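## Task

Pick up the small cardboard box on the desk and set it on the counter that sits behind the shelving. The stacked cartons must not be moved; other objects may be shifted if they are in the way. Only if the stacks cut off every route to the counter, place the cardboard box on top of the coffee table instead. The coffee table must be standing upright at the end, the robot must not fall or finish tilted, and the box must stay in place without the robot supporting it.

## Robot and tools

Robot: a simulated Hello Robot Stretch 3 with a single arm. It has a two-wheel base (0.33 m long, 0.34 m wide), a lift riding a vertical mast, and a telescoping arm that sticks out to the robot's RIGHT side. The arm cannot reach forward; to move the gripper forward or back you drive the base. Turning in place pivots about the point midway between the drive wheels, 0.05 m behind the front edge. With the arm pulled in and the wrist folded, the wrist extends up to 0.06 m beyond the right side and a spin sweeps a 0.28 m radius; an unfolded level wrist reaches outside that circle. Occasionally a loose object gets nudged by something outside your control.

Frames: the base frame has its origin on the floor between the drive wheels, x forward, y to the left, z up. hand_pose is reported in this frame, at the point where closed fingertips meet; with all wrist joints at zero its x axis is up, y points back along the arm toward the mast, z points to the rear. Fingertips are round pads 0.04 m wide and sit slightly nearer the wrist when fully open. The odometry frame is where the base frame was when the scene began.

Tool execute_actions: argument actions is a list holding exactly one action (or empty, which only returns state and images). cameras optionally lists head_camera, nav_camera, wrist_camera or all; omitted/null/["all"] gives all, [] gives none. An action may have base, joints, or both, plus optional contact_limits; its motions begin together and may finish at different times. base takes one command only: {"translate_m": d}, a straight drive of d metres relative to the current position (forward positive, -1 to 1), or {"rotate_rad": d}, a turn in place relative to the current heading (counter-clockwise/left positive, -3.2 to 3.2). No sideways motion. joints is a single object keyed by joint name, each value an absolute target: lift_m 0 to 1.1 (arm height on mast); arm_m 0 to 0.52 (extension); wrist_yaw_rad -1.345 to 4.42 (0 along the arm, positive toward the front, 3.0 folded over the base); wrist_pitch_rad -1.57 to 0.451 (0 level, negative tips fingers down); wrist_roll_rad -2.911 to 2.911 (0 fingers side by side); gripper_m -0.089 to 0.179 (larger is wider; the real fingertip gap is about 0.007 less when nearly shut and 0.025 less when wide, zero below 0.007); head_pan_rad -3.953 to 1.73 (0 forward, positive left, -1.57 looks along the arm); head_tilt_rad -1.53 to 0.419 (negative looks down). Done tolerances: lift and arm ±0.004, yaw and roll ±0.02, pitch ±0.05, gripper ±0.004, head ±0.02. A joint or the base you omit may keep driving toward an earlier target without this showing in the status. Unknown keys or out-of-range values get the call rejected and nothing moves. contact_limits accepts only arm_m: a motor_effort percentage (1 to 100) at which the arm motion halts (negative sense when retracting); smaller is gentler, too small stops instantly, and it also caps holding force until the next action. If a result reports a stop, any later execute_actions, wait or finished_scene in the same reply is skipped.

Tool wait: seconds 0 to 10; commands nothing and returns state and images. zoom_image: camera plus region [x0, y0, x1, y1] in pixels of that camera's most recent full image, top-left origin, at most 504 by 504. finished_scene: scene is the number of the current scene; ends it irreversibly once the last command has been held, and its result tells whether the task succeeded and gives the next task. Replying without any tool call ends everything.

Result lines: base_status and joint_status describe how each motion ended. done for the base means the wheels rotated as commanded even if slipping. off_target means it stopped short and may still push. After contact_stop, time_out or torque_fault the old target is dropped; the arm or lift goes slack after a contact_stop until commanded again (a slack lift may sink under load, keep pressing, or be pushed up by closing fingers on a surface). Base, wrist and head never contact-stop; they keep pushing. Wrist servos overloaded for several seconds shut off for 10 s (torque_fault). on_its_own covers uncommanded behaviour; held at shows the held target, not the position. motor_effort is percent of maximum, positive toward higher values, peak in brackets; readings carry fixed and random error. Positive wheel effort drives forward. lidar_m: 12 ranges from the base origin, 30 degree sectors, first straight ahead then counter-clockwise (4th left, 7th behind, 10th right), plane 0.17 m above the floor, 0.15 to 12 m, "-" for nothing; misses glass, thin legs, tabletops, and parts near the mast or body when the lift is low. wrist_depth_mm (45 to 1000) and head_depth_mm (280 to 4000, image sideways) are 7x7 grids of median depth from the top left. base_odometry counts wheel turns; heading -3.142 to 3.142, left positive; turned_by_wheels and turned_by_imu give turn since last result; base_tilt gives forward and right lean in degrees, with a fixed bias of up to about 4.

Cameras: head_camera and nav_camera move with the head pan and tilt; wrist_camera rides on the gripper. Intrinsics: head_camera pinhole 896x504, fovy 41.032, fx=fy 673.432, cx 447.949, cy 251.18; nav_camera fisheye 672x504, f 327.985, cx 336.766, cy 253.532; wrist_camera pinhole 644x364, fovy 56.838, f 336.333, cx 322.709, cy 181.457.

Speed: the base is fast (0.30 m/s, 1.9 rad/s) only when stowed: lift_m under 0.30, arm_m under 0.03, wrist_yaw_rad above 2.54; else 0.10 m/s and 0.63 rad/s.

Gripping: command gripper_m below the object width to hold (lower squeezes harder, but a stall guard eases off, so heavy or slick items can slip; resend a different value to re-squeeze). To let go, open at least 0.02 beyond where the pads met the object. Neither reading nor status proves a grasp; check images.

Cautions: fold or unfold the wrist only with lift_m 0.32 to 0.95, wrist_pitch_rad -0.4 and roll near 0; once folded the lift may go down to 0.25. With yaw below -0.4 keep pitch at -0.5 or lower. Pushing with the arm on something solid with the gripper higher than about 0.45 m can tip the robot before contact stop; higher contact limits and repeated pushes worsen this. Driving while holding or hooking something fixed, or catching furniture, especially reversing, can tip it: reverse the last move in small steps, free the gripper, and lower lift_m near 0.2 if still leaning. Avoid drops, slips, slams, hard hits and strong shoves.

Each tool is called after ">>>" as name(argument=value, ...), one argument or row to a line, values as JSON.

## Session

>>> execute_actions(
  actions=[
    {"joints":{"head_pan_rad":1.2,"head_tilt_rad":-0.5}},
  ],
  cameras=["nav_camera"],
)

>>> execute_actions(
  actions=[
    {"joints":{"head_pan_rad":-0.2}},
  ],
  cameras=["nav_camera"],
)

>>> execute_actions(
  actions=[
    {"joints":{"head_pan_rad":-1.6}},
  ],
  cameras=["nav_camera"],
)

>>> execute_actions(
  actions=[
    {"joints":{"head_pan_rad":-3.0}},
  ],
  cameras=["nav_camera"],
)

Scene clock: 1.17 s.
base_odometry: x=+0.000 y=+0.000 heading=+0.000 (m, m, rad; odometry frame)
turned_by_wheels: +0.000 (rad since the last result)
turned_by_imu: +0.000 (rad since the last result)
base_tilt: forward=-1.7 right=-0.7 (deg)
lidar_m: 2.09 2.23 1.47 1.27 1.62 1.38 1.51 1.54 1.21 1.09 0.99 1.14
head_depth_mm: 2140 2369 2601 2197 2089 1658 1348 / 1976 2160 2391 1952 1993 1638 1351 / 1823 2015 2231 1945 1910 1638 1349 / 1699 1864 2025 2163 2076 1632 1340 / 1601 1733 1163 2082 2079 1628 1336 / 1503 1628 1065 1468 1847 1631 1341 / 1428 1529 1144 1800 1907 1617 1338
base_status: not commanded
joint_positions: lift_m=+0.596 arm_m=+0.002 wrist_yaw_rad=+2.869 wrist_pitch_rad=-0.425 wrist_roll_rad=+0.003 gripper_m=+0.037 head_pan_rad=+1.193 head_tilt_rad=-0.494
joint_status: all done
motor_effort: left_wheel=+1(1) right_wheel=+0(0) lift_m=+41(41) arm_m=-1(0) wrist_yaw_rad=-1(0) wrist_pitch_rad=+7(8) wrist_roll_rad=+0(0) gripper_m=+0(0) head_pan_rad=+5(38) head_tilt_rad=-4(33) (%)
hand_pose: x=+0.0390 y=+0.0681 z=+0.6067 quat_wxyz=(+0.242, +0.706, +0.054, +0.664) (m; base frame)
wrist_depth_mm: - - - - - - - / - - - - - - - / - - - - - - - / - - - - - - - / - - - - - - - / 846 - - 861 894 867 872 / 750 749 757 758 743 752 758
pictures: nav_camera (sideways: a quarter turn counterclockwise sets it upright)
Images, in order (width x height): nav_camera 672x504.

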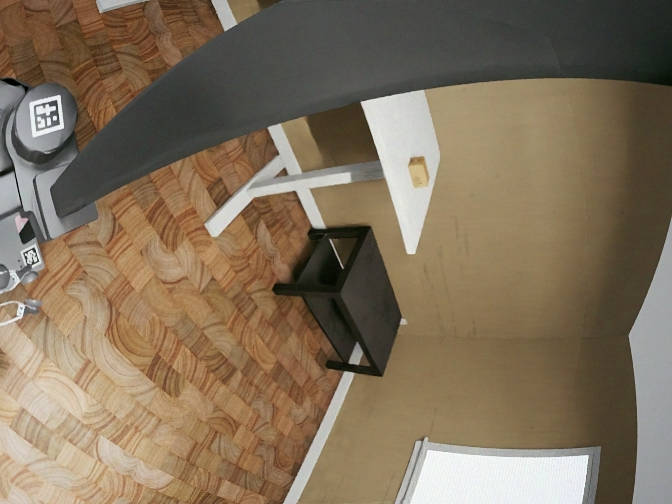

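Scene clock: 2.43 s.
base_odometry: x=+0.000 y=+0.000 heading=+0.000 (m, m, rad; odometry frame)
turned_by_wheels: +0.000 (rad since the last result)
turned_by_imu: +0.000 (rad since the last result)
base_tilt: forward=-1.7 right=-0.7 (deg)
lidar_m: 2.10 2.23 1.47 1.27 1.61 1.37 1.51 1.54 1.20 1.09 0.99 1.14
head_depth_mm: 1767 1355 1492 1481 1585 1604 1354 / 1868 1558 1760 1810 1868 1645 1351 / 1845 1965 2159 2365 2050 1636 1350 / 2124 2325 2399 2564 2061 1628 1348 / 2034 2222 2415 2568 2072 1624 1346 / 1951 2139 2288 2489 2048 1619 1332 / 1886 2030 2181 2391 2057 1628 1338
base_status: not commanded
joint_positions: lift_m=+0.596 arm_m=+0.002 wrist_yaw_rad=+2.869 wrist_pitch_rad=-0.425 wrist_roll_rad=+0.003 gripper_m=+0.037 head_pan_rad=-0.193 head_tilt_rad=-0.494
joint_status: all done
motor_effort: left_wheel=+1(1) right_wheel=+0(0) lift_m=+41(40) arm_m=+0(1) wrist_yaw_rad=+0(1) wrist_pitch_rad=+8(8) wrist_roll_rad=+0(0) gripper_m=+1(0) head_pan_rad=-3(38) head_tilt_rad=-4(4) (%)
hand_pose: x=+0.0390 y=+0.0681 z=+0.6067 quat_wxyz=(+0.242, +0.706, +0.054, +0.664) (m; base frame)
wrist_depth_mm: - - - - - - - / - - - - - - - / - - - - - - - / - - - - - - - / - - - - - - - / 867 - - 865 884 869 859 / 746 743 754 752 746 767 751
pictures: nav_camera (sideways: a quarter turn counterclockwise sets it upright)
Images, in order (width x height): nav_camera 672x504.

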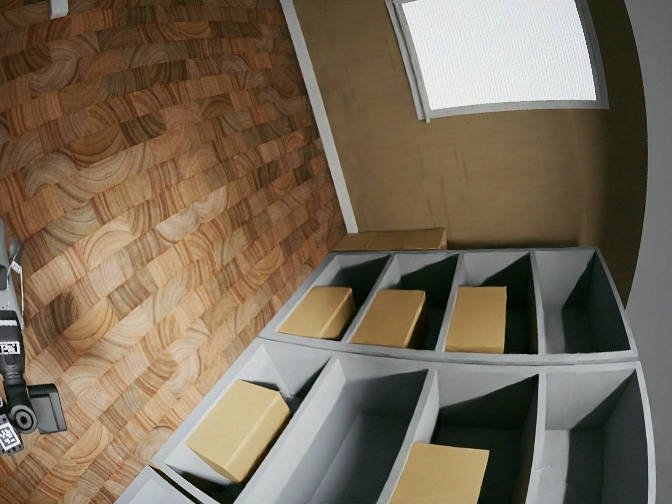

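Scene clock: 3.70 s.
base_odometry: x=+0.000 y=+0.000 heading=+0.000 (m, m, rad; odometry frame)
turned_by_wheels: +0.000 (rad since the last result)
turned_by_imu: +0.000 (rad since the last result)
base_tilt: forward=-1.7 right=-0.7 (deg)
lidar_m: 2.10 2.23 1.47 1.27 1.62 1.37 1.51 1.54 1.21 1.09 0.99 1.14
head_depth_mm: 1374 1034 1131 1547 1493 1587 1360 / 1326 1009 1105 1280 1459 1547 1358 / 1289 1045 1139 1204 1406 1506 1354 / 1283 1367 1228 1190 1268 1535 1350 / 1244 1353 1219 1166 1260 1525 1340 / 1218 1303 1017 1515 1231 1382 1342 / 813 882 968 1412 1250 1481 1336
base_status: not commanded
joint_positions: lift_m=+0.596 arm_m=+0.002 wrist_yaw_rad=+2.869 wrist_pitch_rad=-0.425 wrist_roll_rad=+0.003 gripper_m=+0.037 head_pan_rad=-1.593 head_tilt_rad=-0.494
joint_status: all done
motor_effort: left_wheel=+1(1) right_wheel=+0(0) lift_m=+41(41) arm_m=+0(1) wrist_yaw_rad=+0(0) wrist_pitch_rad=+8(8) wrist_roll_rad=+0(0) gripper_m=+0(0) head_pan_rad=-4(40) head_tilt_rad=-4(3) (%)
hand_pose: x=+0.0390 y=+0.0681 z=+0.6067 quat_wxyz=(+0.242, +0.706, +0.054, +0.664) (m; base frame)
wrist_depth_mm: - - - - - - - / - - - - - - - / - - - - - - - / - - - - - - - / - - - - - - - / 870 - - 878 889 892 876 / 743 740 754 753 744 751 760
pictures: nav_camera (sideways: a quarter turn counterclockwise sets it upright)
Images, in order (width x height): nav_camera 672x504.

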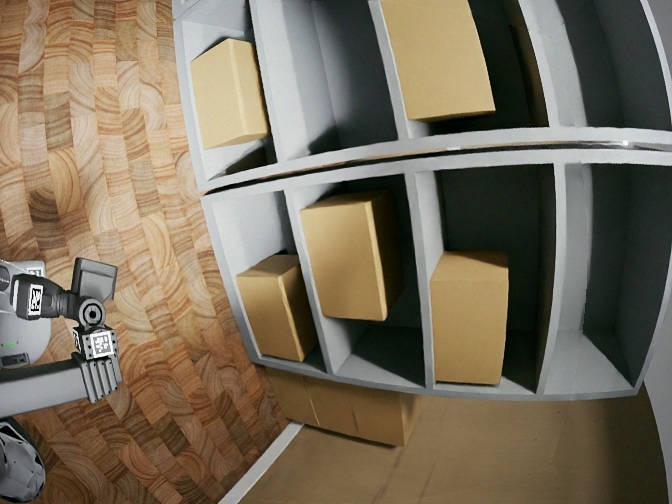

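Scene clock: 4.97 s.
base_odometry: x=+0.000 y=+0.000 heading=+0.000 (m, m, rad; odometry frame)
turned_by_wheels: +0.000 (rad since the last result)
turned_by_imu: +0.000 (rad since the last result)
base_tilt: forward=-1.8 right=-0.8 (deg)
lidar_m: 2.09 2.23 1.46 1.27 1.62 1.37 1.51 1.54 1.21 1.09 0.99 1.14
head_depth_mm: 1343 1467 1603 1773 1955 1656 1359 / 1330 1448 1588 1745 1923 1655 1355 / 1325 1442 1575 1740 1908 1646 1349 / 1298 1418 1556 1721 1879 1625 1348 / 1315 1431 1559 1718 1885 1631 1346 / 1300 1409 1553 1699 1867 1622 1333 / 1296 1400 1527 1686 1840 1621 1330
base_status: not commanded
joint_positions: lift_m=+0.596 arm_m=+0.002 wrist_yaw_rad=+2.869 wrist_pitch_rad=-0.425 wrist_roll_rad=+0.003 gripper_m=+0.037 head_pan_rad=-2.993 head_tilt_rad=-0.494
joint_status: all done
motor_effort: left_wheel=+1(0) right_wheel=+0(0) lift_m=+41(40) arm_m=+0(1) wrist_yaw_rad=+0(1) wrist_pitch_rad=+8(8) wrist_roll_rad=+0(0) gripper_m=+1(0) head_pan_rad=-2(39) head_tilt_rad=-4(3) (%)
hand_pose: x=+0.0390 y=+0.0681 z=+0.6067 quat_wxyz=(+0.242, +0.706, +0.054, +0.664) (m; base frame)
wrist_depth_mm: - - - - - - - / - - - - - - - / - - - - - - - / - - - - - - - / - - - - - - - / 850 - - 860 880 841 867 / 754 743 739 753 751 744 757
pictures: nav_camera (sideways: a quarter turn counterclockwise sets it upright)
Images, in order (width x height): nav_camera 672x504.

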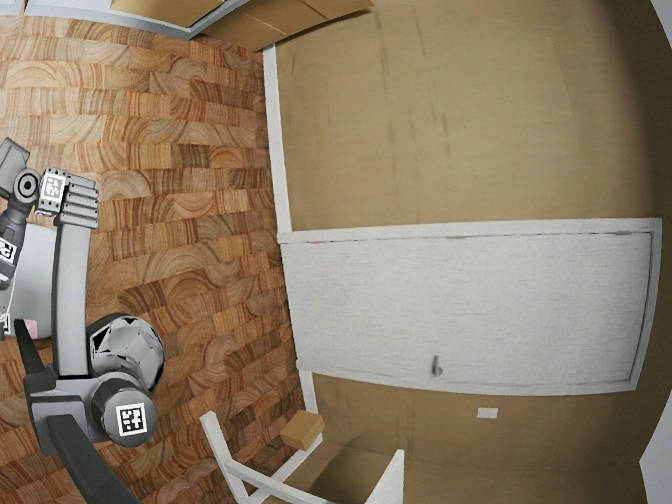

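>>> execute_actions(
  actions=[
    {"base":{"rotate_rad":-2.25},"joints":{"lift_m":0.94,"head_pan_rad":-1.6,"head_tilt_rad":-0.4}},
  ],
  cameras=[],
)

>>> execute_actions(
  actions=[
    {"base":{"translate_m":-0.45},"joints":{"wrist_yaw_rad":0,"gripper_m":0.17}},
  ],
  cameras=[],
)

>>> execute_actions(
  actions=[
    {"base":{"rotate_rad":-0.6},"joints":{"wrist_pitch_rad":-0.15,"lift_m":1.0}},
  ],
)

Scene clock: 9.87 s.
base_odometry: x=+0.000 y=+0.000 heading=-2.250 (m, m, rad; odometry frame)
turned_by_wheels: -2.250 (rad since the last result)
turned_by_imu: -2.249 (rad since the last result)
base_tilt: forward=-1.7 right=-0.7 (deg)
lidar_m: 1.33 1.09 0.99 1.07 1.54 2.23 1.46 1.28 1.61 1.38 1.55 1.52
head_depth_mm: 1441 1508 1552 994 1823 1822 - / 1516 1616 1646 1135 1958 1795 1527 / 1622 1724 1668 1460 2058 1766 1522 / 1726 1844 1918 2114 2261 1725 1522 / 1858 1995 2117 2319 2153 1776 1516 / 1822 1921 2038 2192 2208 1770 1473 / 1651 1731 1848 1942 2055 1756 1418
base_status: done
joint_positions: lift_m=+0.940 arm_m=+0.002 wrist_yaw_rad=+2.869 wrist_pitch_rad=-0.426 wrist_roll_rad=+0.003 gripper_m=+0.037 head_pan_rad=-1.607 head_tilt_rad=-0.408
joint_status: all done
motor_effort: left_wheel=+5(11) right_wheel=-2(5) lift_m=+49(52) arm_m=-1(2) wrist_yaw_rad=+0(0) wrist_pitch_rad=+8(8) wrist_roll_rad=+0(0) gripper_m=+0(0) head_pan_rad=+3(39) head_tilt_rad=+4(18) (%)
hand_pose: x=+0.0390 y=+0.0681 z=+0.9507 quat_wxyz=(+0.242, +0.706, +0.054, +0.663) (m; base frame)
wrist_depth_mm: - - - - - - - / - - - - - 944 897 / - - - - - - 963 / - - - - - - - / - - - - - - - / - - - - - - - / - - - - - - -
pictures: none
No camera images: the call's "cameras" was empty. Leave "cameras" out to get every camera's image.

Scene clock: 15.53 s.
base_odometry: x=+0.283 y=+0.350 heading=-2.250 (m, m, rad; odometry frame)
turned_by_wheels: +0.000 (rad since the last result)
turned_by_imu: -0.002 (rad since the last result)
base_tilt: forward=-1.7 right=-0.7 (deg)
lidar_m: 1.68 1.28 1.26 1.35 1.90 1.85 1.02 1.03 0.93 1.44 1.42 1.89
head_depth_mm: 1187 1270 1337 922 696 1622 - / 1251 1347 1409 917 729 1733 - / 1356 1444 1496 912 1789 1842 - / 1449 1555 1600 902 1958 1857 - / 1556 1672 1627 956 2099 1776 1430 / 1689 1815 1606 1021 1727 1719 1426 / 1823 1979 2046 2337 2157 1765 1423
base_status: done
joint_positions: lift_m=+0.940 arm_m=+0.002 wrist_yaw_rad=+0.002 wrist_pitch_rad=-0.426 wrist_roll_rad=+0.003 gripper_m=+0.170 head_pan_rad=-1.607 head_tilt_rad=-0.408
joint_status: all done
motor_effort: left_wheel=+5(7) right_wheel=-2(4) lift_m=+49(49) arm_m=-1(1) wrist_yaw_rad=-1(3) wrist_pitch_rad=+8(8) wrist_roll_rad=+0(0) gripper_m=+0(84) head_pan_rad=+5(5) head_tilt_rad=+5(4) (%)
hand_pose: x=-0.0211 y=-0.3705 z=+0.9507 quat_wxyz=(+0.690, +0.150, -0.692, -0.149) (m; base frame)
wrist_depth_mm: - 692 550 546 555 555 553 / - - - - 390 353 358 / - - - - - - 306 / - - - - - - - / - - - - - - - / - - - - - - 715 / - - - - - - -
pictures: none
No camera images: the call's "cameras" was empty. Leave "cameras" out to get every camera's image.

Scene clock: 17.43 s.
base_odometry: x=+0.283 y=+0.350 heading=-2.849 (m, m, rad; odometry frame)
turned_by_wheels: -0.600 (rad since the last result)
turned_by_imu: -0.600 (rad since the last result)
base_tilt: forward=-1.7 right=-0.8 (deg)
lidar_m: 1.89 1.77 1.29 1.26 1.57 1.92 1.86 1.73 1.03 0.93 1.41 1.43
head_depth_mm: 1162 1237 1339 1388 714 - - / 1161 1245 1327 919 725 - - / 1161 1248 1328 782 - - - / 1166 1250 1331 904 721 - - / 1171 1254 1324 898 714 1698 1436 / 1149 1259 1329 891 712 1705 1417 / 1156 1260 1323 882 708 1695 1426
base_status: done
joint_positions: lift_m=+1.000 arm_m=+0.002 wrist_yaw_rad=+0.001 wrist_pitch_rad=-0.170 wrist_roll_rad=+0.003 gripper_m=+0.170 head_pan_rad=-1.607 head_tilt_rad=-0.408
joint_status: all done
motor_effort: left_wheel=+5(9) right_wheel=-2(4) lift_m=+49(49) arm_m=-1(2) wrist_yaw_rad=-1(2) wrist_pitch_rad=+10(10) wrist_roll_rad=+0(0) gripper_m=+1(1) head_pan_rad=+3(4) head_tilt_rad=+5(5) (%)
hand_pose: x=-0.0212 y=-0.3955 z=+1.0713 quat_wxyz=(+0.704, +0.061, -0.705, -0.060) (m; base frame)
wrist_depth_mm: - - - - - - - / - - - - - - - / 876 895 898 887 - - - / 542 558 548 522 563 - - / 403 409 398 404 410 429 - / - - - - - - - / - - - - - - 887
pictures: head_camera (sideways: a quarter turn clockwise sets it upright), nav_camera (sideways: a quarter turn counterclockwise sets it upright), wrist_camera
Images, in order (width x height): head_camera 896x504, nav_camera 672x504, wrist_camera 644x364.

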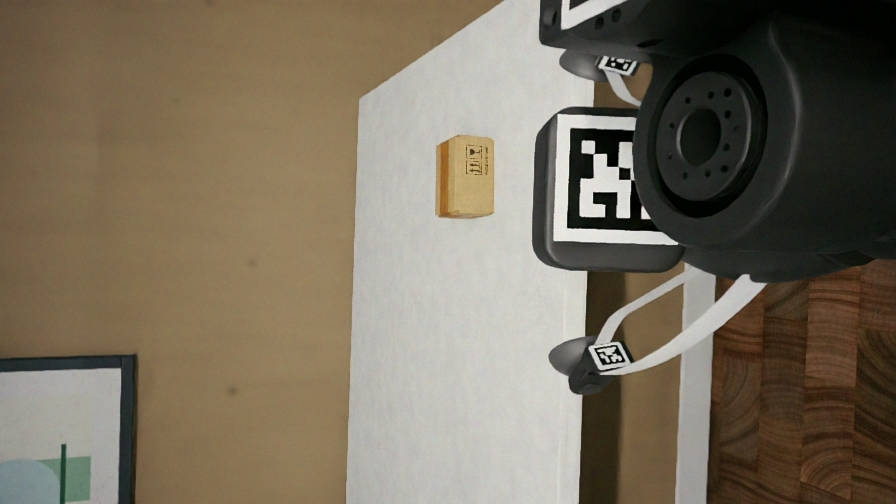

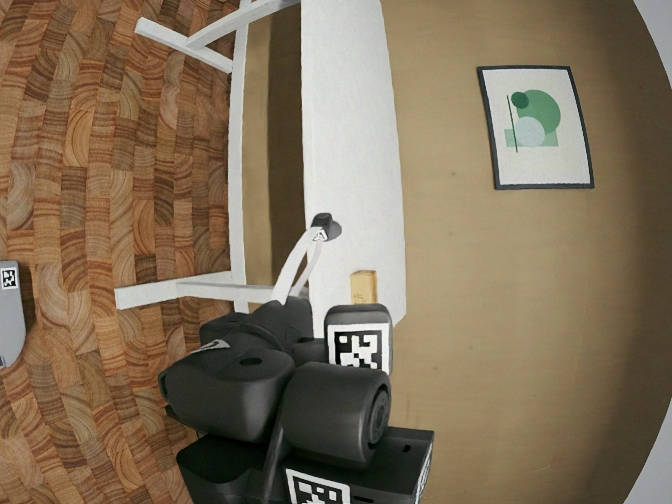

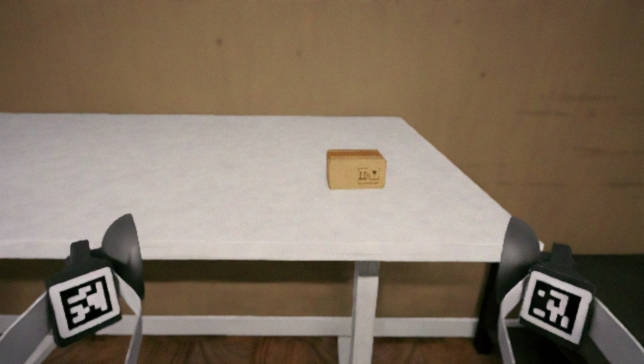

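>>> execute_actions(
  actions=[
    {"base":{"translate_m":-0.055},"joints":{"arm_m":0.28,"lift_m":0.918,"gripper_m":0.178}},
  ],
  cameras=["wrist_camera"],
)

Scene clock: 20.97 s.
base_odometry: x=+0.335 y=+0.366 heading=-2.849 (m, m, rad; odometry frame)
turned_by_wheels: +0.000 (rad since the last result)
turned_by_imu: +0.000 (rad since the last result)
base_tilt: forward=-1.7 right=-0.7 (deg)
lidar_m: 1.94 1.80 1.30 1.26 1.50 1.87 1.80 1.67 0.98 0.93 1.41 1.46
head_depth_mm: 1159 1240 1337 1428 - 1676 1456 / 1159 1244 1339 1142 - 1684 1448 / 1168 1250 1325 1048 - 1668 1405 / 1174 1252 1330 965 1613 1698 1400 / 1172 1257 1321 897 715 1702 1435 / 1162 1256 1316 892 708 1710 1426 / 1156 1259 1333 887 705 1691 1419
base_status: done
joint_positions: lift_m=+0.918 arm_m=+0.280 wrist_yaw_rad=+0.001 wrist_pitch_rad=-0.170 wrist_roll_rad=+0.003 gripper_m=+0.178 head_pan_rad=-1.607 head_tilt_rad=-0.408
joint_status: all done
motor_effort: left_wheel=+4(8) right_wheel=-2(5) lift_m=+33(43) arm_m=+4(5) wrist_yaw_rad=-1(1) wrist_pitch_rad=+10(10) wrist_roll_rad=+0(0) gripper_m=+0(47) head_pan_rad=+3(4) head_tilt_rad=+5(6) (%)
hand_pose: x=-0.0213 y=-0.6730 z=+0.9899 quat_wxyz=(+0.704, +0.060, -0.705, -0.060) (m; base frame)
wrist_depth_mm: 762 770 763 763 765 758 757 / 810 788 817 802 808 807 807 / 531 541 548 547 555 858 818 / 328 333 312 230 338 371 894 / 240 254 236 234 245 253 936 / - 190 189 189 191 191 198 / - 156 156 156 157 158 147
pictures: wrist_camera
Images, in order (width x height): wrist_camera 644x364.

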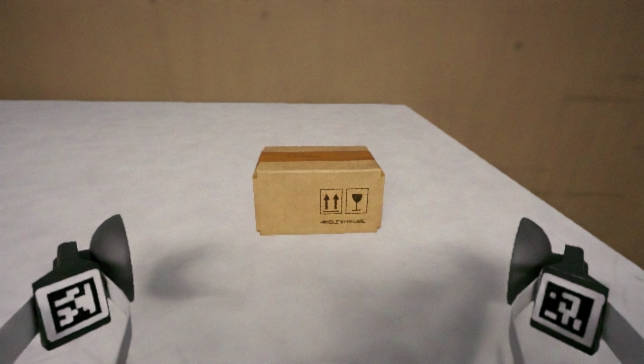

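>>> execute_actions(
  actions=[
    {"joints":{"arm_m":0.375,"lift_m":0.914}},
  ],
  cameras=["wrist_camera"],
)

>>> execute_actions(
  actions=[
    {"joints":{"gripper_m":0.05}},
  ],
  cameras=["wrist_camera"],
)

>>> execute_actions(
  actions=[
    {"joints":{"lift_m":0.945,"head_pan_rad":-2.2,"head_tilt_rad":-0.7}},
  ],
)

Scene clock: 23.17 s.
base_odometry: x=+0.335 y=+0.366 heading=-2.849 (m, m, rad; odometry frame)
turned_by_wheels: +0.000 (rad since the last result)
turned_by_imu: +0.000 (rad since the last result)
base_tilt: forward=-1.7 right=-0.7 (deg)
lidar_m: 1.94 1.81 1.30 1.26 1.50 1.88 1.81 1.68 0.99 0.93 1.42 1.46
head_depth_mm: 1159 1238 1336 1433 - 1691 1406 / 1167 1242 1333 - 1592 1690 1438 / 1162 1247 1334 - 1094 1664 1405 / 1170 1249 1333 968 1592 1694 1393 / 1173 1256 1323 900 714 1700 1433 / 1163 1261 1323 891 709 1714 1429 / 1161 1259 1328 883 706 1705 1422
base_status: not commanded
joint_positions: lift_m=+0.914 arm_m=+0.375 wrist_yaw_rad=+0.001 wrist_pitch_rad=-0.170 wrist_roll_rad=+0.003 gripper_m=+0.178 head_pan_rad=-1.607 head_tilt_rad=-0.408
joint_status: all done
motor_effort: left_wheel=+4(4) right_wheel=-2(2) lift_m=+32(33) arm_m=+5(5) wrist_yaw_rad=-1(0) wrist_pitch_rad=+10(10) wrist_roll_rad=+0(0) gripper_m=+1(1) head_pan_rad=+3(5) head_tilt_rad=+5(4) (%)
hand_pose: x=-0.0213 y=-0.7680 z=+0.9859 quat_wxyz=(+0.704, +0.060, -0.705, -0.060) (m; base frame)
wrist_depth_mm: 670 674 675 677 681 680 680 / 712 715 710 721 707 711 709 / 505 516 524 529 540 769 750 / 320 322 322 325 326 331 799 / 231 247 146 138 156 244 819 / - 183 141 142 148 184 191 / - 150 145 147 151 152 143
pictures: wrist_camera
Images, in order (width x height): wrist_camera 644x364.

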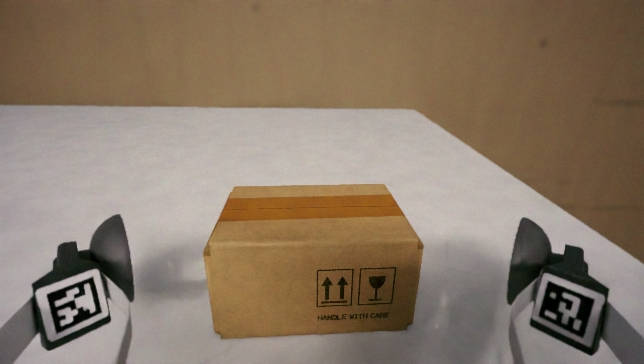

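Scene clock: 24.93 s.
base_odometry: x=+0.335 y=+0.366 heading=-2.849 (m, m, rad; odometry frame)
turned_by_wheels: +0.000 (rad since the last result)
turned_by_imu: +0.000 (rad since the last result)
base_tilt: forward=-1.8 right=-0.7 (deg)
lidar_m: 1.94 1.81 1.30 1.26 1.50 1.88 1.80 1.67 0.99 0.93 1.41 1.47
head_depth_mm: 1162 1239 1335 1436 - 1681 1411 / 1161 1242 1336 - 1598 1691 1451 / 1165 1251 1325 - 1089 1660 1403 / 1169 1250 1329 969 1605 1699 1397 / 1170 1256 1322 895 715 1698 1425 / 1160 1256 1328 891 711 1708 1427 / 1160 1254 1329 884 706 1699 1419
base_status: not commanded
joint_positions: lift_m=+0.914 arm_m=+0.375 wrist_yaw_rad=+0.001 wrist_pitch_rad=-0.171 wrist_roll_rad=+0.003 gripper_m=+0.051 head_pan_rad=-1.607 head_tilt_rad=-0.408
joint_status: all done
motor_effort: left_wheel=+4(5) right_wheel=-2(2) lift_m=+33(33) arm_m=+4(4) wrist_yaw_rad=-1(1) wrist_pitch_rad=+11(11) wrist_roll_rad=+1(0) gripper_m=-16(91) head_pan_rad=+3(3) head_tilt_rad=+5(4) (%)
hand_pose: x=-0.0213 y=-0.7679 z=+0.9855 quat_wxyz=(+0.704, +0.061, -0.705, -0.061) (m; base frame)
wrist_depth_mm: 663 683 669 678 680 667 682 / 712 710 703 718 707 699 704 / 510 513 514 525 530 745 754 / 317 317 320 324 325 325 798 / 230 232 136 136 138 237 266 / 181 186 134 137 140 189 186 / 149 147 143 145 147 151 152
pictures: wrist_camera
Images, in order (width x height): wrist_camera 644x364.

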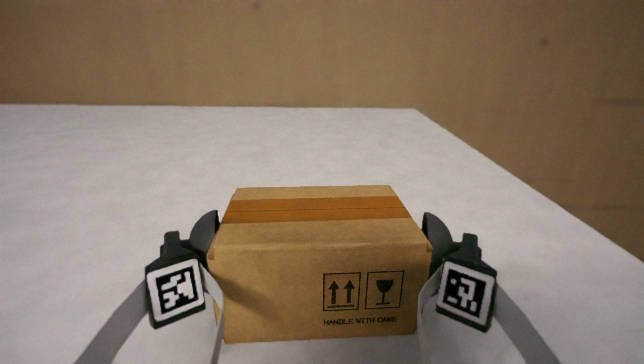

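Scene clock: 26.00 s.
base_odometry: x=+0.335 y=+0.366 heading=-2.849 (m, m, rad; odometry frame)
turned_by_wheels: +0.000 (rad since the last result)
turned_by_imu: +0.000 (rad since the last result)
base_tilt: forward=-1.8 right=-0.7 (deg)
lidar_m: 1.94 1.81 1.30 1.26 1.50 1.87 1.80 1.67 0.98 0.93 1.42 1.47
head_depth_mm: 1711 1962 1782 1787 - - - / 1579 1818 1755 1448 - - 1167 / 1493 1681 1766 1439 - - 1212 / 1403 1570 1712 - - 1368 1211 / 1319 1470 1617 - 1634 1402 1210 / 1252 1378 - 1765 1675 1402 1206 / 1187 1277 646 1651 1588 1372 1209
base_status: not commanded
joint_positions: lift_m=+0.945 arm_m=+0.375 wrist_yaw_rad=+0.001 wrist_pitch_rad=-0.175 wrist_roll_rad=+0.003 gripper_m=+0.051 head_pan_rad=-2.193 head_tilt_rad=-0.691
joint_status: all done
motor_effort: left_wheel=+4(4) right_wheel=-2(2) lift_m=+49(52) arm_m=+4(5) wrist_yaw_rad=+0(0) wrist_pitch_rad=+13(13) wrist_roll_rad=+0(0) gripper_m=-18(17) head_pan_rad=-3(35) head_tilt_rad=-6(31) (%)
hand_pose: x=-0.0213 y=-0.7677 z=+1.0151 quat_wxyz=(+0.704, +0.062, -0.705, -0.062) (m; base frame)
wrist_depth_mm: 674 673 666 677 678 677 667 / 718 724 715 704 717 711 716 / 626 639 636 648 736 749 752 / 393 396 398 398 402 791 780 / 286 287 135 137 138 294 858 / 225 230 134 137 140 235 241 / 186 183 173 147 181 188 189
pictures: head_camera (sideways: a quarter turn clockwise sets it upright), nav_camera (sideways: a quarter turn counterclockwise sets it upright), wrist_camera
Images, in order (width x height): head_camera 896x504, nav_camera 672x504, wrist_camera 644x364.

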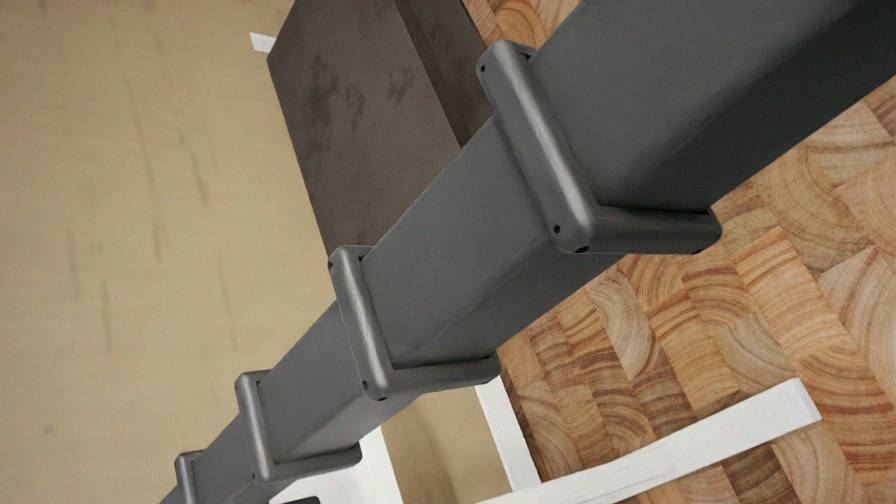

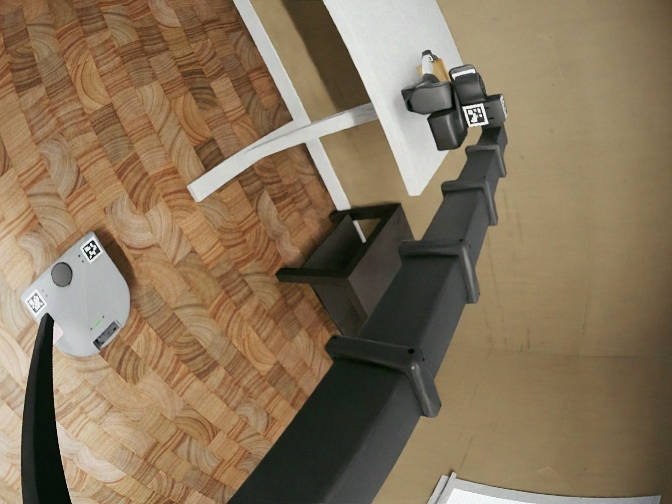

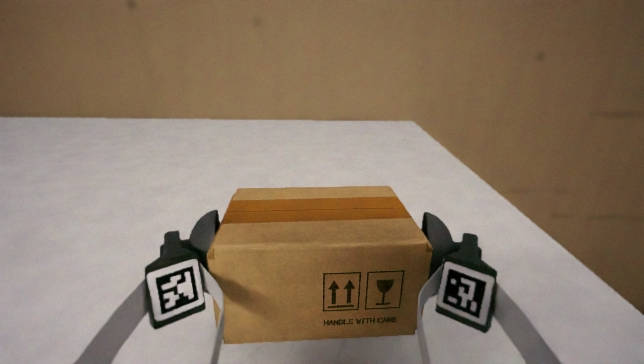

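>>> execute_actions(
  actions=[
    {"base":{"rotate_rad":0.3}},
  ],
  cameras=[],
)

>>> execute_actions(
  actions=[
    {"base":{"translate_m":-0.62},"joints":{"head_pan_rad":-1.4}},
  ],
  cameras=["nav_camera"],
)

Scene clock: 30.07 s.
base_odometry: x=+0.335 y=+0.366 heading=-2.549 (m, m, rad; odometry frame)
turned_by_wheels: +0.300 (rad since the last result)
turned_by_imu: +0.300 (rad since the last result)
base_tilt: forward=-1.7 right=-0.7 (deg)
lidar_m: 1.94 1.52 1.26 1.26 1.48 1.80 1.67 0.98 0.93 1.37 1.47 1.95
head_depth_mm: 1324 1494 1661 1349 - - - / 1287 1454 1615 1726 - - 1165 / 1256 1404 1583 1758 - - 1212 / 1225 1345 735 - - 1372 1212 / 1190 1009 767 - 1551 1376 1209 / 1172 1039 - 1708 1675 1408 1208 / 1138 1150 643 1629 1668 1397 1210
base_status: done
joint_positions: lift_m=+0.945 arm_m=+0.375 wrist_yaw_rad=+0.000 wrist_pitch_rad=-0.175 wrist_roll_rad=+0.003 gripper_m=+0.051 head_pan_rad=-2.193 head_tilt_rad=-0.692
joint_status: not commanded
motor_effort: left_wheel=-3(10) right_wheel=+2(6) lift_m=+50(50) arm_m=+3(5) wrist_yaw_rad=-1(1) wrist_pitch_rad=+12(13) wrist_roll_rad=+0(0) gripper_m=-17(17) head_pan_rad=-1(3) head_tilt_rad=-4(5) (%)
hand_pose: x=-0.0214 y=-0.7677 z=+1.0151 quat_wxyz=(+0.704, +0.062, -0.705, -0.062) (m; base frame)
wrist_depth_mm: 935 857 786 715 668 628 583 / 992 921 845 762 698 648 615 / 617 634 631 647 658 654 625 / 393 394 396 400 404 407 409 / 286 289 136 137 137 293 294 / 225 229 134 137 139 235 230 / 186 183 173 148 181 188 189
pictures: none
No camera images: the call's "cameras" was empty. Leave "cameras" out to get every camera's image.

Scene clock: 37.23 s.
base_odometry: x=+0.850 y=+0.712 heading=-2.550 (m, m, rad; odometry frame)
turned_by_wheels: +0.000 (rad since the last result)
turned_by_imu: -0.001 (rad since the last result)
base_tilt: forward=-1.8 right=-0.7 (deg)
lidar_m: 2.55 1.64 1.42 1.44 1.37 1.21 1.21 1.07 0.59 0.93 0.89 1.89
head_depth_mm: 1012 1079 1283 1399 1561 1375 1143 / 1064 1117 1345 1492 1632 1411 1212 / 1118 1082 1405 1614 1670 1403 1210 / 1183 1013 1023 1638 1558 1403 1213 / 1256 1008 732 1879 1627 1375 1212 / 1335 1005 700 1949 1663 1401 1206 / 1400 1003 698 2052 1669 1400 1204
base_status: done
joint_positions: lift_m=+0.945 arm_m=+0.375 wrist_yaw_rad=+0.000 wrist_pitch_rad=-0.175 wrist_roll_rad=+0.003 gripper_m=+0.051 head_pan_rad=-1.407 head_tilt_rad=-0.692
joint_status: all done
motor_effort: left_wheel=-3(9) right_wheel=+3(3) lift_m=+50(50) arm_m=+5(4) wrist_yaw_rad=+0(1) wrist_pitch_rad=+13(12) wrist_roll_rad=+0(0) gripper_m=-16(17) head_pan_rad=+4(39) head_tilt_rad=-5(5) (%)
hand_pose: x=-0.0214 y=-0.7677 z=+1.0151 quat_wxyz=(+0.704, +0.062, -0.705, -0.062) (m; base frame)
wrist_depth_mm: 716 656 601 560 515 478 450 / 774 710 640 584 541 501 472 / 620 618 638 613 571 529 495 / 392 392 399 629 604 557 516 / 285 295 136 137 138 588 536 / 231 260 134 137 139 603 567 / 328 - 901 147 719 681 608
pictures: nav_camera (sideways: a quarter turn counterclockwise sets it upright)
Images, in order (width x height): nav_camera 672x504.

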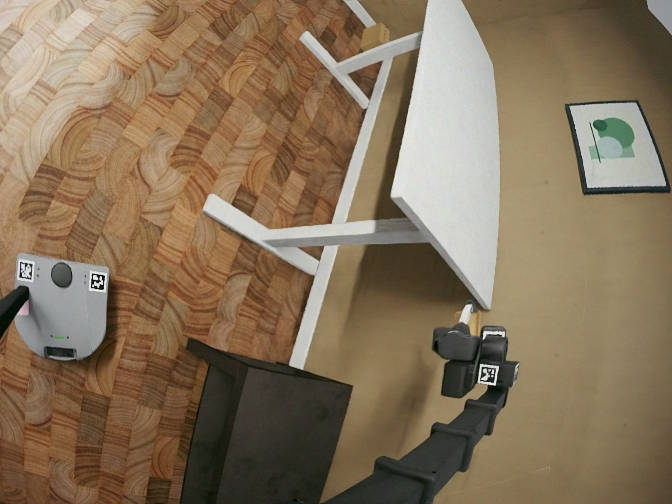

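>>> execute_actions(
  actions=[
    {"base":{"rotate_rad":-0.6},"joints":{"lift_m":0.46,"arm_m":0.42}},
  ],
  cameras=["nav_camera","wrist_camera"],
)

Scene clock: 42.63 s.
base_odometry: x=+0.850 y=+0.712 heading=+3.134 (m, m, rad; odometry frame)
turned_by_wheels: -0.600 (rad since the last result)
turned_by_imu: -0.600 (rad since the last result)
base_tilt: forward=-1.7 right=-0.7 (deg)
lidar_m: 1.89 2.54 1.72 1.42 1.42 1.44 1.21 1.21 1.07 0.59 1.09 0.89
head_depth_mm: 1034 1168 1329 1345 1118 1300 1214 / 1034 1160 1326 1340 1054 1277 1208 / 1027 1152 1307 1341 1085 1243 1214 / 1020 1142 1303 1341 1116 1119 1209 / 1014 1134 1291 1495 1638 1404 1210 / 1009 1123 1273 1474 1625 1399 1208 / 1002 1119 1264 1462 1627 1396 1207
base_status: done
joint_positions: lift_m=+0.460 arm_m=+0.420 wrist_yaw_rad=+0.000 wrist_pitch_rad=-0.175 wrist_roll_rad=+0.003 gripper_m=+0.051 head_pan_rad=-1.407 head_tilt_rad=-0.692
joint_status: all done
motor_effort: left_wheel=+4(12) right_wheel=-2(6) lift_m=+34(45) arm_m=+5(5) wrist_yaw_rad=+0(0) wrist_pitch_rad=+13(13) wrist_roll_rad=+0(0) gripper_m=-17(17) head_pan_rad=+3(2) head_tilt_rad=-4(5) (%)
hand_pose: x=-0.0214 y=-0.8127 z=+0.5305 quat_wxyz=(+0.704, +0.062, -0.705, -0.062) (m; base frame)
wrist_depth_mm: 432 456 489 532 576 630 693 / 450 478 516 563 605 658 743 / 475 502 551 597 638 694 768 / 491 436 438 436 443 444 448 / 316 315 136 137 138 322 324 / 247 253 134 137 139 258 253 / 205 201 192 147 200 207 208
pictures: nav_camera (sideways: a quarter turn counterclockwise sets it upright), wrist_camera
Images, in order (width x height): nav_camera 672x504, wrist_camera 644x364.

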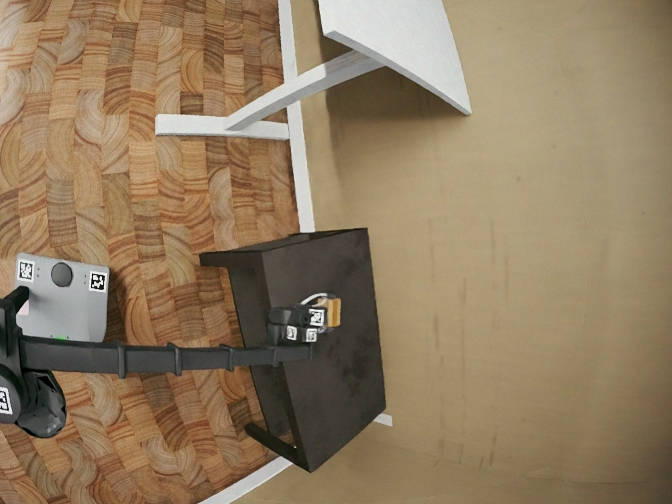

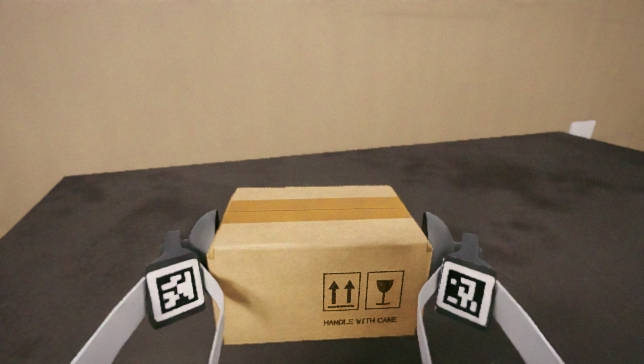

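>>> execute_actions(
  actions=[
    {"joints":{"lift_m":0.416}},
  ],
  cameras=[],
)

>>> execute_actions(
  actions=[
    {"joints":{"gripper_m":0.16,"head_pan_rad":-3.9,"head_tilt_rad":-0.5}},
  ],
  cameras=[],
)

>>> execute_actions(
  actions=[
    {"joints":{"arm_m":0.32,"lift_m":0.44}},
  ],
  cameras=["wrist_camera","nav_camera"],
)

Scene clock: 45.23 s.
base_odometry: x=+0.850 y=+0.712 heading=+3.134 (m, m, rad; odometry frame)
turned_by_wheels: +0.000 (rad since the last result)
turned_by_imu: +0.000 (rad since the last result)
base_tilt: forward=-1.7 right=-0.7 (deg)
lidar_m: 1.89 2.54 1.72 1.42 1.42 1.44 1.21 1.21 1.07 0.59 1.09 0.89
head_depth_mm: 1041 1168 1332 1345 1088 1310 1212 / 1037 1161 1319 1351 1092 1237 1213 / 1028 1148 1310 1344 1090 1239 1211 / 1022 1144 1305 1339 1113 1122 1208 / 1013 1135 1285 1493 1636 1398 1209 / 1007 1130 1281 1471 1622 1404 1211 / 996 1117 1267 1464 1635 1402 1204
base_status: not commanded
joint_positions: lift_m=+0.416 arm_m=+0.420 wrist_yaw_rad=+0.000 wrist_pitch_rad=-0.176 wrist_roll_rad=+0.003 gripper_m=+0.051 head_pan_rad=-1.407 head_tilt_rad=-0.692
joint_status: all done
motor_effort: left_wheel=+4(4) right_wheel=-2(2) lift_m=+33(35) arm_m=+4(4) wrist_yaw_rad=+0(0) wrist_pitch_rad=+13(13) wrist_roll_rad=+0(0) gripper_m=-18(17) head_pan_rad=+3(4) head_tilt_rad=-5(5) (%)
hand_pose: x=-0.0214 y=-0.8127 z=+0.4864 quat_wxyz=(+0.704, +0.062, -0.705, -0.062) (m; base frame)
wrist_depth_mm: 432 456 492 528 575 619 690 / 452 480 518 559 611 665 744 / 471 488 536 520 525 534 538 / 315 319 320 324 327 328 329 / 232 231 136 137 138 237 238 / 182 187 134 137 140 189 185 / 150 148 143 145 147 152 153
pictures: none
No camera images: the call's "cameras" was empty. Leave "cameras" out to get every camera's image.

Scene clock: 46.97 s.
base_odometry: x=+0.850 y=+0.712 heading=+3.134 (m, m, rad; odometry frame)
turned_by_wheels: +0.000 (rad since the last result)
turned_by_imu: +0.000 (rad since the last result)
base_tilt: forward=-1.7 right=-0.7 (deg)
lidar_m: 1.88 2.54 1.72 1.42 1.42 1.44 1.21 1.21 1.07 0.59 1.09 0.89
head_depth_mm: 1660 - - - - - - / 1704 1806 2009 1914 1950 - - / 1485 1612 1859 2032 1971 1624 1332 / 1867 2031 1788 1921 2010 1606 1338 / 1680 1812 1875 2075 2031 1611 1327 / 1489 1595 1729 1851 1951 1604 1334 / 1344 1427 1525 1646 1748 1602 1325
base_status: not commanded
joint_positions: lift_m=+0.416 arm_m=+0.420 wrist_yaw_rad=+0.000 wrist_pitch_rad=-0.172 wrist_roll_rad=+0.003 gripper_m=+0.160 head_pan_rad=-3.893 head_tilt_rad=-0.508
joint_status: all done
motor_effort: left_wheel=+4(4) right_wheel=-2(1) lift_m=+33(34) arm_m=+4(4) wrist_yaw_rad=+0(1) wrist_pitch_rad=+11(13) wrist_roll_rad=+0(0) gripper_m=-1(83) head_pan_rad=-3(40) head_tilt_rad=+4(22) (%)
hand_pose: x=-0.0214 y=-0.8129 z=+0.4874 quat_wxyz=(+0.704, +0.061, -0.705, -0.061) (m; base frame)
wrist_depth_mm: 432 460 490 523 572 625 690 / 454 486 508 557 606 670 738 / 470 501 522 536 535 545 548 / 319 325 326 327 331 331 336 / 234 248 148 140 159 253 241 / 193 185 140 141 148 186 189 / - 149 147 147 152 149 154
pictures: none
No camera images: the call's "cameras" was empty. Leave "cameras" out to get every camera's image.

Scene clock: 48.93 s.
base_odometry: x=+0.850 y=+0.712 heading=+3.134 (m, m, rad; odometry frame)
turned_by_wheels: +0.000 (rad since the last result)
turned_by_imu: +0.000 (rad since the last result)
base_tilt: forward=-1.7 right=-0.7 (deg)
lidar_m: 1.88 2.54 1.72 1.42 1.41 1.44 1.21 1.21 1.07 0.59 1.09 0.89
head_depth_mm: 1657 - - - - - - / 1713 1793 2011 1914 1974 - - / 1488 1608 1866 2011 1991 1617 1343 / 1877 2032 1786 1929 2014 1619 1335 / 1682 1811 1883 2062 2032 1608 1337 / 1491 1606 1712 1856 1972 1603 1326 / 1342 1435 1534 1637 1756 1594 1320
base_status: not commanded
joint_positions: lift_m=+0.440 arm_m=+0.320 wrist_yaw_rad=+0.000 wrist_pitch_rad=-0.171 wrist_roll_rad=+0.003 gripper_m=+0.160 head_pan_rad=-3.893 head_tilt_rad=-0.507
joint_status: all done
motor_effort: left_wheel=+4(5) right_wheel=-1(2) lift_m=+49(51) arm_m=-5(7) wrist_yaw_rad=+0(1) wrist_pitch_rad=+10(11) wrist_roll_rad=+1(0) gripper_m=+0(0) head_pan_rad=-3(3) head_tilt_rad=+4(5) (%)
hand_pose: x=-0.0214 y=-0.7138 z=+0.5112 quat_wxyz=(+0.704, +0.061, -0.705, -0.061) (m; base frame)
wrist_depth_mm: 500 535 574 624 672 730 813 / 532 564 603 656 707 771 870 / 559 585 608 633 655 645 661 / 581 390 390 259 396 398 402 / 288 296 283 246 285 303 287 / 229 221 221 222 223 224 225 / 175 179 181 182 183 178 184
pictures: nav_camera (sideways: a quarter turn counterclockwise sets it upright), wrist_camera
Images, in order (width x height): nav_camera 672x504, wrist_camera 644x364.

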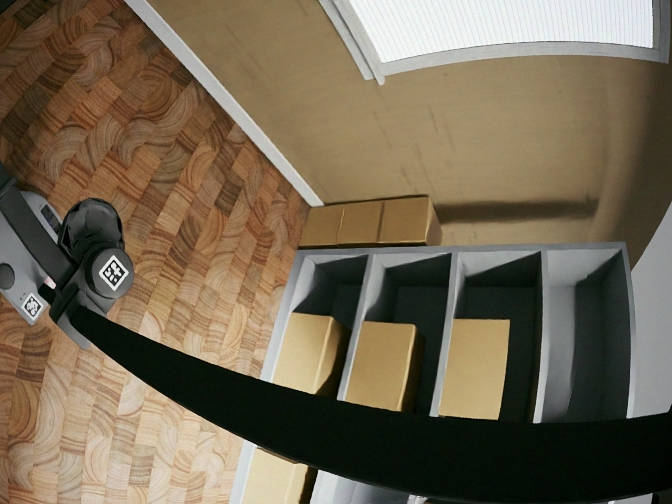

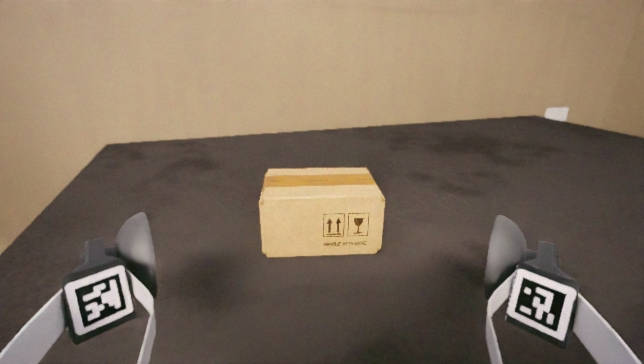

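>>> finished_scene(
  scene=2,
)

The scene is finished: the task was done.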